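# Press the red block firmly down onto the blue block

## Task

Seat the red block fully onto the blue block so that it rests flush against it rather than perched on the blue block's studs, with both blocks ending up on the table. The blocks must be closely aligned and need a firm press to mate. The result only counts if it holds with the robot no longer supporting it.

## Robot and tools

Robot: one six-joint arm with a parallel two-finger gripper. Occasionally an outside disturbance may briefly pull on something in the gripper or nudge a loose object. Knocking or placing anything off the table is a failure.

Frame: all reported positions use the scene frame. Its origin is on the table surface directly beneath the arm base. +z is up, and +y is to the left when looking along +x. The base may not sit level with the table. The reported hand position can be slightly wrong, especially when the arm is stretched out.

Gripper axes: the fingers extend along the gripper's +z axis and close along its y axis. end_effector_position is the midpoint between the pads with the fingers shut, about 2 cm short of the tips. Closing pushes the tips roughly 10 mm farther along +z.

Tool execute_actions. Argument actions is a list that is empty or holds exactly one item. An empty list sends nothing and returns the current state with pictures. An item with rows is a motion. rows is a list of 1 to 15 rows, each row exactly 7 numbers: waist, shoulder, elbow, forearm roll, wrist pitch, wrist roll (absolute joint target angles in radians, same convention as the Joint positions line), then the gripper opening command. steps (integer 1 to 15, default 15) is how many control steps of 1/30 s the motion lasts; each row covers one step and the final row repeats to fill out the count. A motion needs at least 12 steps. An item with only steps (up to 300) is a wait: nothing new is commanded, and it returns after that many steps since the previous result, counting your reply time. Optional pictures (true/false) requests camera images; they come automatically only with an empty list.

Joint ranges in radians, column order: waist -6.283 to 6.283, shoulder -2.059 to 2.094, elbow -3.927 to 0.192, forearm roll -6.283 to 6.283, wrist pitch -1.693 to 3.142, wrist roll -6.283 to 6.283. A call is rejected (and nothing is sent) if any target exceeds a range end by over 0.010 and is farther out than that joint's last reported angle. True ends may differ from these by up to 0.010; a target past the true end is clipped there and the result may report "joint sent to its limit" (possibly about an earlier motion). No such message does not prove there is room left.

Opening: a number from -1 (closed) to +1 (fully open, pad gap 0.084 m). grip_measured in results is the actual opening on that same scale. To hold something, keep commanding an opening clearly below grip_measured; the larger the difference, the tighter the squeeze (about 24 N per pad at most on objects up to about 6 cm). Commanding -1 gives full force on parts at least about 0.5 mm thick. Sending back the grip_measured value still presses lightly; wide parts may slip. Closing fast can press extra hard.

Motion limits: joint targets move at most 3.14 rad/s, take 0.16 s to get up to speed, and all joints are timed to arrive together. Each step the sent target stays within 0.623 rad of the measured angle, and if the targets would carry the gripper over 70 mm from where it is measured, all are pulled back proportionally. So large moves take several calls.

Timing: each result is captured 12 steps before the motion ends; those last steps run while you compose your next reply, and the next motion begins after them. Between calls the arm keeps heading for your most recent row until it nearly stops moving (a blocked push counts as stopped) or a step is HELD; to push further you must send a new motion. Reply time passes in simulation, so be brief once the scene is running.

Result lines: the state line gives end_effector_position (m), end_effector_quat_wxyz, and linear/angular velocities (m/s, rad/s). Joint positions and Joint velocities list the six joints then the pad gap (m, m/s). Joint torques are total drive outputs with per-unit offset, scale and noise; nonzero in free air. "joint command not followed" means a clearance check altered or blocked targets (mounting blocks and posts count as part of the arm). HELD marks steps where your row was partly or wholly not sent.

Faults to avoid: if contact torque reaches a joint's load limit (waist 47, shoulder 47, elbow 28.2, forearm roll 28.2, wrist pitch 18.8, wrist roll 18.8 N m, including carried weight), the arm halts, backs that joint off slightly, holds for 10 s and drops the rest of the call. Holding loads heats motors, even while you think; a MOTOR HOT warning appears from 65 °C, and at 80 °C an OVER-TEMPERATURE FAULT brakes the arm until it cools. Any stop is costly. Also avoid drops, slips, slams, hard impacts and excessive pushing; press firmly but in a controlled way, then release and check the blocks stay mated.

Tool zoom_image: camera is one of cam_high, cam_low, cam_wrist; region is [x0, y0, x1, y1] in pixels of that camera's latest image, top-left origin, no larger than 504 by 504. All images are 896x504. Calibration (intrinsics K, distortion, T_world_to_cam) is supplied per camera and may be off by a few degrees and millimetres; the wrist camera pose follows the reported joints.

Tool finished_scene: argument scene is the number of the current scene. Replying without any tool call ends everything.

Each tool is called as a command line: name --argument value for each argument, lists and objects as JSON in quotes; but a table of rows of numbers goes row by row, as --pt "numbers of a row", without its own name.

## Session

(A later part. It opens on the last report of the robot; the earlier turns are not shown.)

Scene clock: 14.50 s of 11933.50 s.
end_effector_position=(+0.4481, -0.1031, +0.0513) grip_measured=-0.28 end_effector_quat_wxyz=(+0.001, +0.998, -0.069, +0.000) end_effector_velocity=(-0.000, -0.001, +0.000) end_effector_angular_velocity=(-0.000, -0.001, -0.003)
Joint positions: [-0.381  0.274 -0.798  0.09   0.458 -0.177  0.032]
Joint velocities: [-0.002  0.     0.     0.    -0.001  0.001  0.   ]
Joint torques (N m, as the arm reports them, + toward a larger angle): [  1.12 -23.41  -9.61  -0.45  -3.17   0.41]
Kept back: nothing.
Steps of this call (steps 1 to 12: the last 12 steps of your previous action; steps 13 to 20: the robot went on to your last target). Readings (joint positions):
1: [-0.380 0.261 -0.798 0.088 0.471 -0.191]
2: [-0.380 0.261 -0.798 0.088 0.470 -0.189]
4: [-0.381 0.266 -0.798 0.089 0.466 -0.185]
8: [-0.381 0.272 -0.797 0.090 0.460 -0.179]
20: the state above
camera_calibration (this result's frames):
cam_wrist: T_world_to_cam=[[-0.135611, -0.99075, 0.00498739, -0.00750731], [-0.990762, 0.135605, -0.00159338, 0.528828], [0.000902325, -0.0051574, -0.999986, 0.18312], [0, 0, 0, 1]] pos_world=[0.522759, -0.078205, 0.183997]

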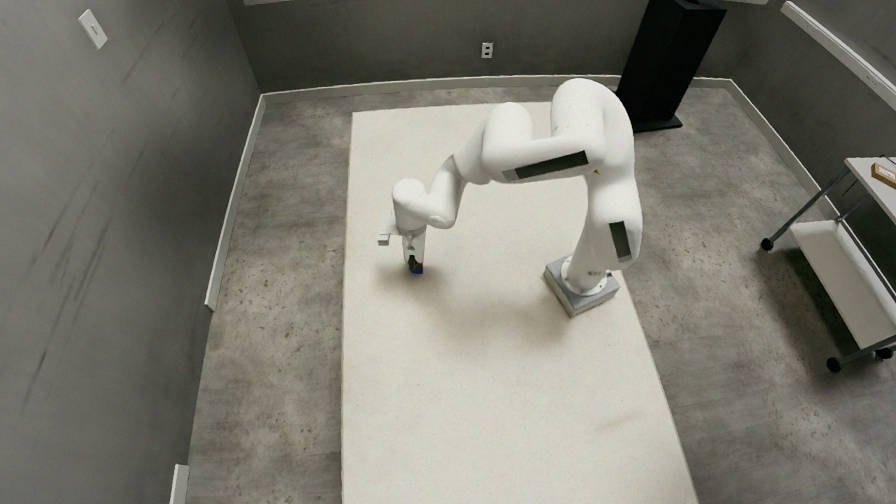

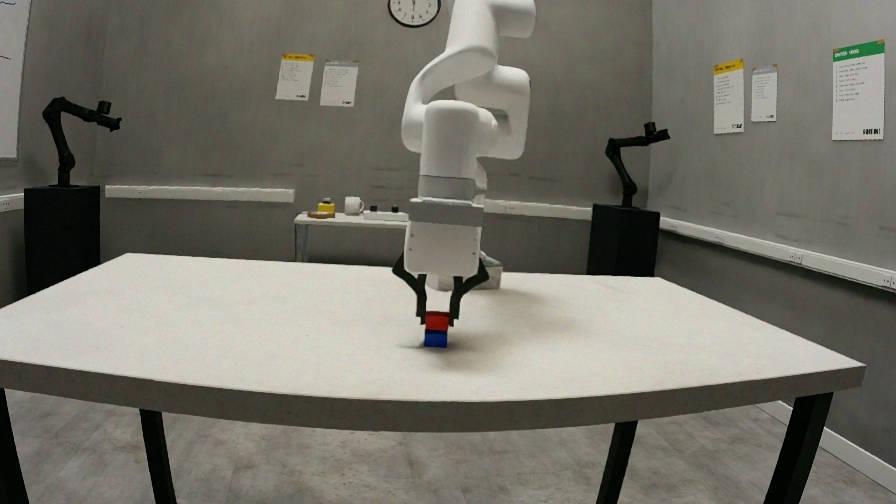

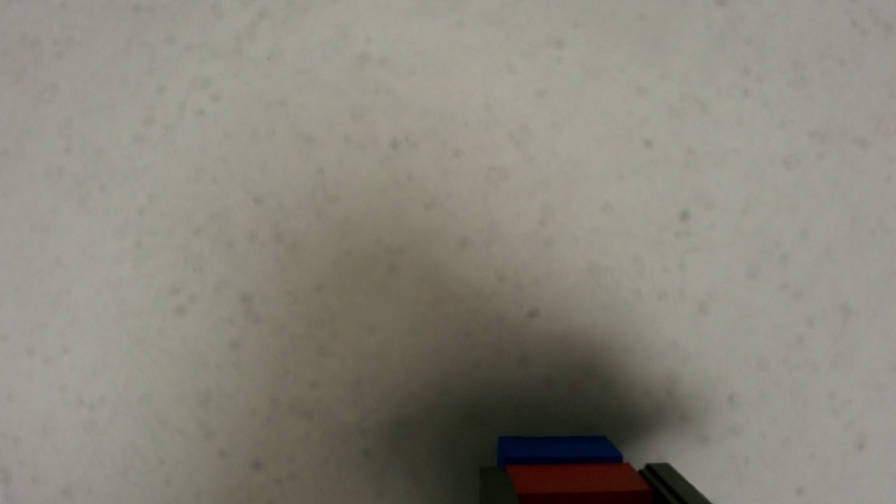

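execute_actions --actions '[{"rows":[[-0.3815,0.2757,-0.7978,0.0907,0.4567,-0.1765,-1],[-0.3815,0.2771,-0.798,0.091,0.4554,-0.1768,-1],[-0.3814,0.2786,-0.7981,0.0912,0.4541,-0.177,-1],[-0.3813,0.28,-0.7983,0.0915,0.4527,-0.1771,-1],[-0.3812,0.2815,-0.7984,0.0917,0.4514,-0.1773,-1],[-0.3811,0.283,-0.7986,0.092,0.4501,-0.1774,-1],[-0.381,0.2845,-0.7987,0.0922,0.4488,-0.1776,-1],[-0.3809,0.2859,-0.7989,0.0925,0.4475,-0.1777,-1],[-0.3808,0.2874,-0.799,0.0927,0.4462,-0.1779,-1],[-0.3807,0.2889,-0.7992,0.093,0.4448,-0.178,-1],[-0.3806,0.2903,-0.7994,0.0932,0.4435,-0.1782,-1],[-0.3805,0.2918,-0.7995,0.0935,0.4422,-0.1783,-1],[-0.3804,0.2932,-0.7997,0.0937,0.4409,-0.1785,-1],[-0.3803,0.2947,-0.7998,0.094,0.4396,-0.1786,-1]],"steps":15}]'

execute_actions --actions '[{"steps":25}]' --pictures true

zoom_image --camera "cam_wrist" --region '[470,400,680,504]'

zoom_image --camera "cam_low" --region '[395,290,485,360]'

Scene clock: 15.60 s of 11933.50 s.
end_effector_position=(+0.4482, -0.1031, +0.0511) grip_measured=-0.28 end_effector_quat_wxyz=(+0.001, +0.998, -0.069, +0.000) end_effector_velocity=(+0.001, -0.001, -0.004) end_effector_angular_velocity=(-0.000, -0.002, -0.000)
Joint positions: [-0.381  0.275 -0.798  0.091  0.457 -0.177  0.032]
Joint velocities: [-0.     0.014 -0.002  0.003 -0.014 -0.003 -0.   ]
Joint torques (N m, as the arm reports them, + toward a larger angle): [  1.7  -22.75  -9.16  -0.36  -2.94   0.25]
Steps of this call (steps 1 to 15: the robot went on to your last target; steps 16 to 30: nothing new was sent; steps 31 to 33: the first 3 steps of this action). Readings (joint positions):
31: [-0.381 0.274 -0.798 0.091 0.458 -0.176]
32: [-0.381 0.274 -0.798 0.091 0.458 -0.177]
33: the state above

Scene clock: 16.43 s of 11933.50 s.
end_effector_position=(+0.4483, -0.1033, +0.0448) grip_measured=-0.28 end_effector_quat_wxyz=(+0.001, +0.998, -0.070, +0.000) end_effector_velocity=(+0.004, -0.001, +0.000) end_effector_angular_velocity=(-0.003, -0.010, +0.000)
Joint positions: [-0.38   0.293 -0.8    0.094  0.44  -0.179  0.032]
Joint velocities: [-0.     0.005 -0.006  0.    -0.01  -0.    -0.   ]
Joint torques (N m, as the arm reports them, + toward a larger angle): [  1.31 -19.59  -9.25  -0.46  -4.44   0.36]
Kept back: nothing.
Steps of this call (steps 1 to 12: the last 12 steps of your previous action; steps 13 to 25: the robot went on to your last target). Readings (joint positions):
1: [-0.381 0.275 -0.798 0.091 0.457 -0.177]
2: [-0.381 0.276 -0.798 0.091 0.456 -0.177]
4: [-0.381 0.278 -0.798 0.091 0.454 -0.177]
8: [-0.381 0.284 -0.799 0.092 0.450 -0.177]
25: the state above
camera_calibration (this result's frames):
cam_wrist: T_world_to_cam=[[-0.136468, -0.990632, 0.00495156, -0.00723636], [-0.990643, 0.136459, -0.00221541, 0.529067], [0.00151897, -0.00520757, -0.999985, 0.176312], [0, 0, 0, 1]] pos_world=[0.522862, -0.0784463, 0.177517]

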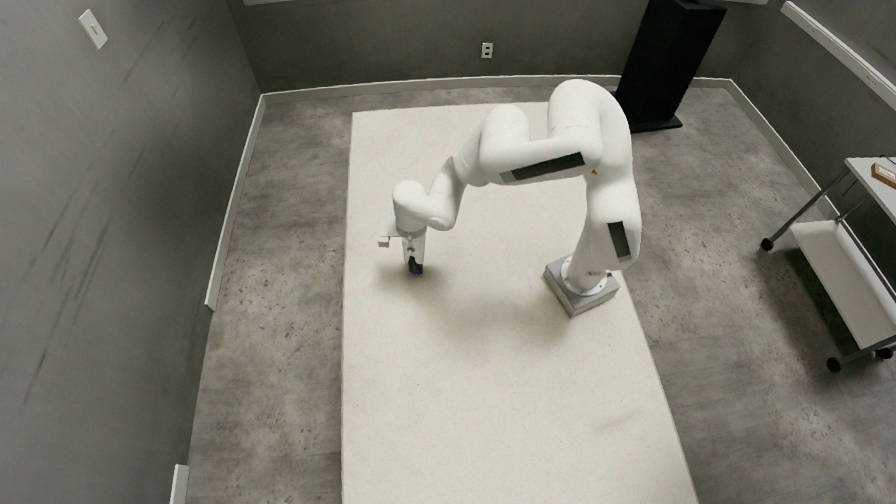

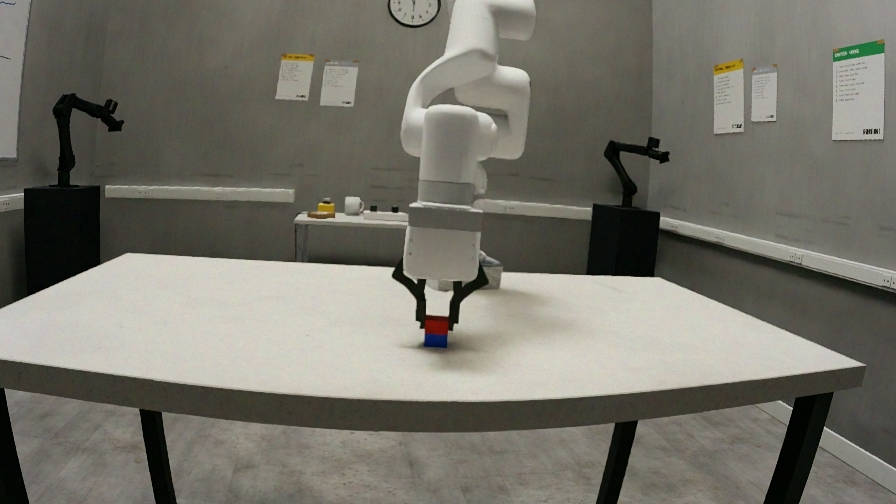

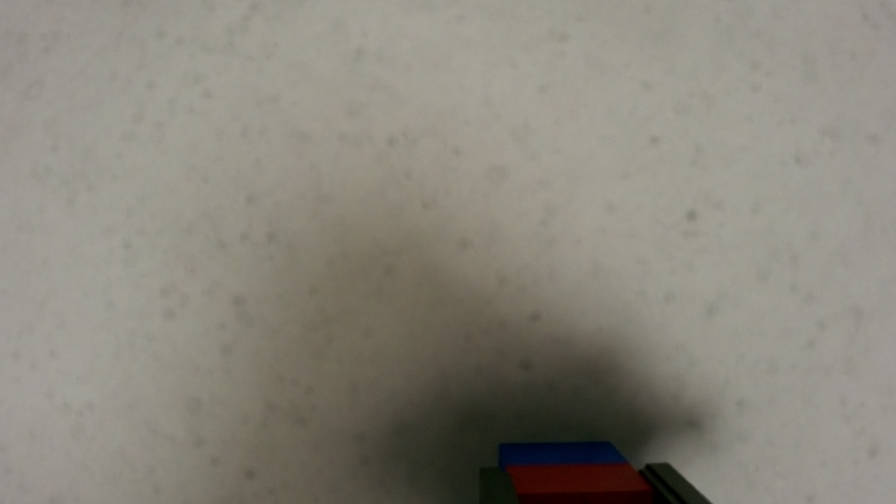

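Region (470, 400, 680, 504) of cam_wrist's 896x504 image, scaled by 2.400, with more detail than that image has; it fills the top 250 rows of this view, and the rest is white.

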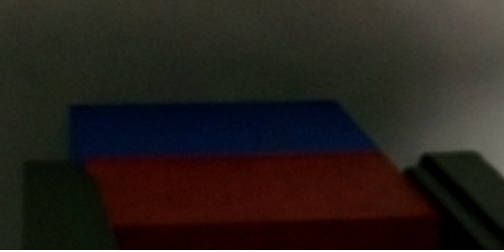

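Region (395, 290, 485, 360) of cam_low's 896x504 image, scaled by 5.600, with more detail than that image has.

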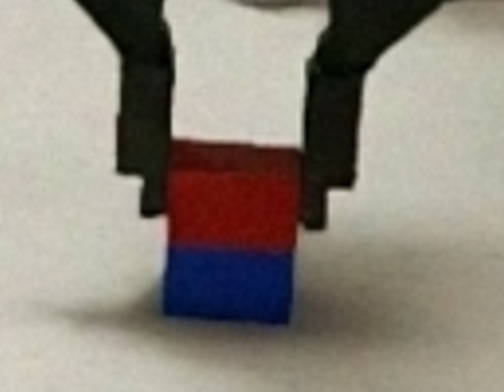

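Nearly flush. A small extra push, then release.

execute_actions --actions '[{"rows":[[-0.3803,0.2967,-0.7993,0.094,0.4396,-0.1786,-1]],"steps":15}]'

execute_actions --actions '[{"rows":[[-0.3803,0.294,-0.7998,0.094,0.44,-0.1786,-1],[-0.3803,0.294,-0.7998,0.094,0.44,-0.1786,-1],[-0.3803,0.294,-0.7998,0.094,0.44,-0.1786,-1],[-0.3803,0.294,-0.7998,0.094,0.44,-0.1786,-1],[-0.3803,0.294,-0.7998,0.094,0.44,-0.1786,0.4]],"steps":12}]'

execute_actions --actions '[{"rows":[[-0.385,0.19,-0.7977,0.08,0.542,-0.1786,0.4]],"steps":15}]'

execute_actions --actions '[{"steps":12}]' --pictures true

zoom_image --camera "cam_low" --region '[395,290,485,360]'

Scene clock: 17.17 s of 11933.50 s.
end_effector_position=(+0.4485, -0.1033, +0.0445) grip_measured=-0.28 end_effector_quat_wxyz=(+0.001, +0.998, -0.070, +0.000) end_effector_velocity=(-0.001, +0.001, -0.002) end_effector_angular_velocity=(+0.001, +0.005, -0.000)
Joint positions: [-0.38   0.294 -0.8    0.094  0.439 -0.179  0.032]
Joint velocities: [ 0.001  0.003 -0.     0.     0.002  0.001  0.   ]
Joint torques (N m, as the arm reports them, + toward a larger angle): [  2.05 -14.03  -7.82  -0.46  -4.97   0.32]
Steps of this call (steps 1 to 15: the robot went on to your last target; steps 16 to 19: nothing new was sent; steps 20 to 22: the first 3 steps of this action). Readings (joint positions):
20: [-0.380 0.294 -0.800 0.094 0.439 -0.179]
21: [-0.380 0.294 -0.800 0.094 0.439 -0.179]
22: the state above

Scene clock: 17.57 s of 11933.50 s.
end_effector_position=(+0.4483, -0.1033, +0.0442) grip_measured=-0.28 end_effector_quat_wxyz=(+0.001, +0.998, -0.070, +0.000) end_effector_velocity=(-0.000, +0.001, -0.001) end_effector_angular_velocity=(+0.001, +0.002, +0.002)
Joint positions: [-0.38   0.295 -0.8    0.094  0.439 -0.179  0.032]
Joint velocities: [ 0.001  0.002 -0.001  0.     0.    -0.001  0.   ]
Joint torques (N m, as the arm reports them, + toward a larger angle): [ 1.73 -9.09 -6.17 -0.58 -4.66  0.19]
Kept back: the last 12 steps of this action.
Steps of this call (steps 1 to 12: the last 12 steps of your previous action). Readings (joint positions):
1: [-0.380 0.294 -0.800 0.094 0.440 -0.179]
2: [-0.380 0.295 -0.800 0.094 0.440 -0.179]
4: [-0.380 0.295 -0.800 0.094 0.440 -0.179]
8: [-0.380 0.295 -0.800 0.094 0.439 -0.179]
12: the state above

Scene clock: 18.07 s of 11933.50 s.
end_effector_position=(+0.4455, -0.1024, +0.0471) grip_measured=+0.37 end_effector_quat_wxyz=(-0.000, +0.998, -0.069, -0.004) end_effector_velocity=(-0.020, +0.009, +0.151) end_effector_angular_velocity=(+0.029, +0.074, +0.050)
Joint positions: [-0.381  0.283 -0.797  0.092  0.457 -0.179  0.06 ]
Joint velocities: [-0.024 -0.459  0.053 -0.064  0.485  0.     0.01 ]
Joint torques (N m, as the arm reports them, + toward a larger angle): [  0.96 -35.32 -12.15  -0.52  -3.79   0.41]
Steps of this call (steps 1 to 12: the last 12 steps of your previous action; steps 13 to 15: the first 3 steps of this action). Readings (joint positions):
13: [-0.380 0.299 -0.798 0.094 0.439 -0.179]
14: [-0.380 0.295 -0.798 0.093 0.444 -0.179]
15: the state above

Scene clock: 18.47 s of 11933.50 s.
end_effector_position=(+0.4486, -0.1024, +0.0811) grip_measured=+0.39 end_effector_quat_wxyz=(-0.000, +0.998, -0.064, -0.001) end_effector_velocity=(+0.001, -0.000, +0.006) end_effector_angular_velocity=(-0.001, -0.001, +0.003)
Joint positions: [-0.385  0.192 -0.797  0.08   0.541 -0.179  0.061]
Joint velocities: [-0.001 -0.015 -0.003 -0.003  0.017 -0.001  0.   ]
Joint torques (N m, as the arm reports them, + toward a larger angle): [  1.14 -23.08 -10.16  -0.81  -2.85   0.4 ]
Kept back: nothing.
Steps of this call (steps 1 to 12: the last 12 steps of your previous action). Readings (joint positions):
1: [-0.382 0.265 -0.796 0.089 0.474 -0.179]
2: [-0.383 0.246 -0.797 0.087 0.491 -0.179]
4: [-0.384 0.216 -0.800 0.084 0.514 -0.179]
8: [-0.385 0.196 -0.798 0.081 0.535 -0.179]
12: the state above
camera_calibration (this result's frames):
cam_wrist: T_world_to_cam=[[-0.124933, -0.992158, 0.00380842, -0.0116965], [-0.992165, 0.124932, -0.000408632, 0.528626], [-0.0000703668, -0.00382963, -0.999993, 0.213492], [0, 0, 0, 1]] pos_world=[0.523038, -0.0768296, 0.213751]

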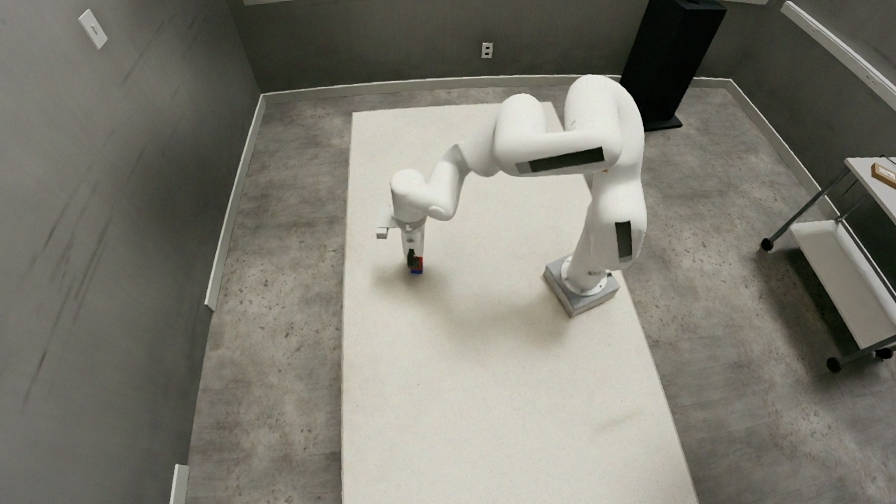

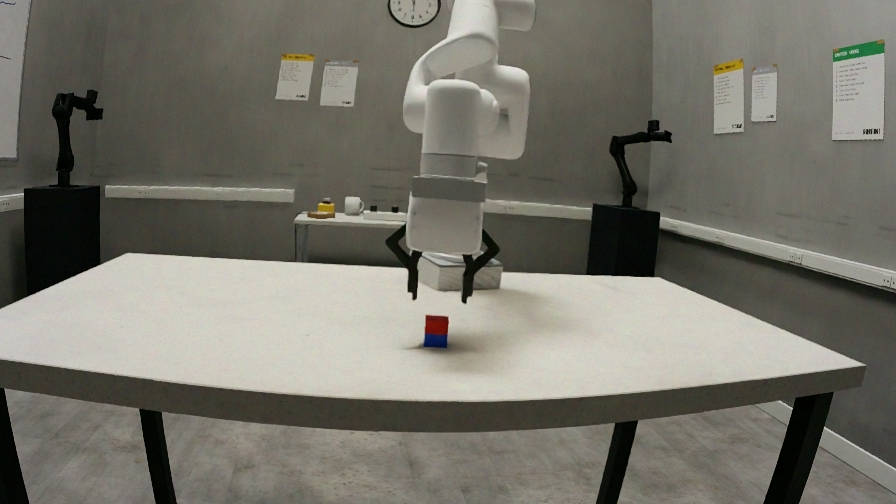

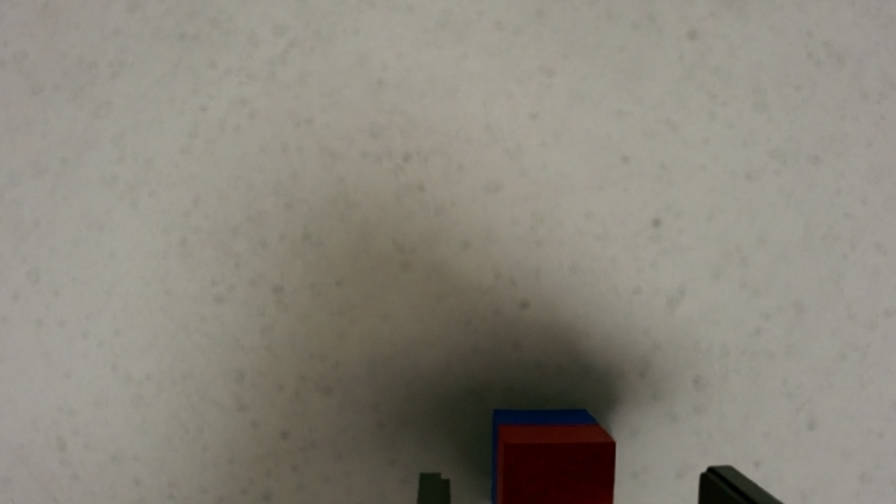

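Region (395, 290, 485, 360) of cam_low's 896x504 image, scaled by 5.600, with more detail than that image has.

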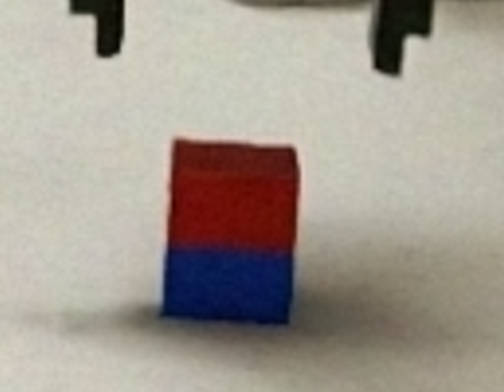

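finished_scene --scene 1

The scene is finished: the task was done.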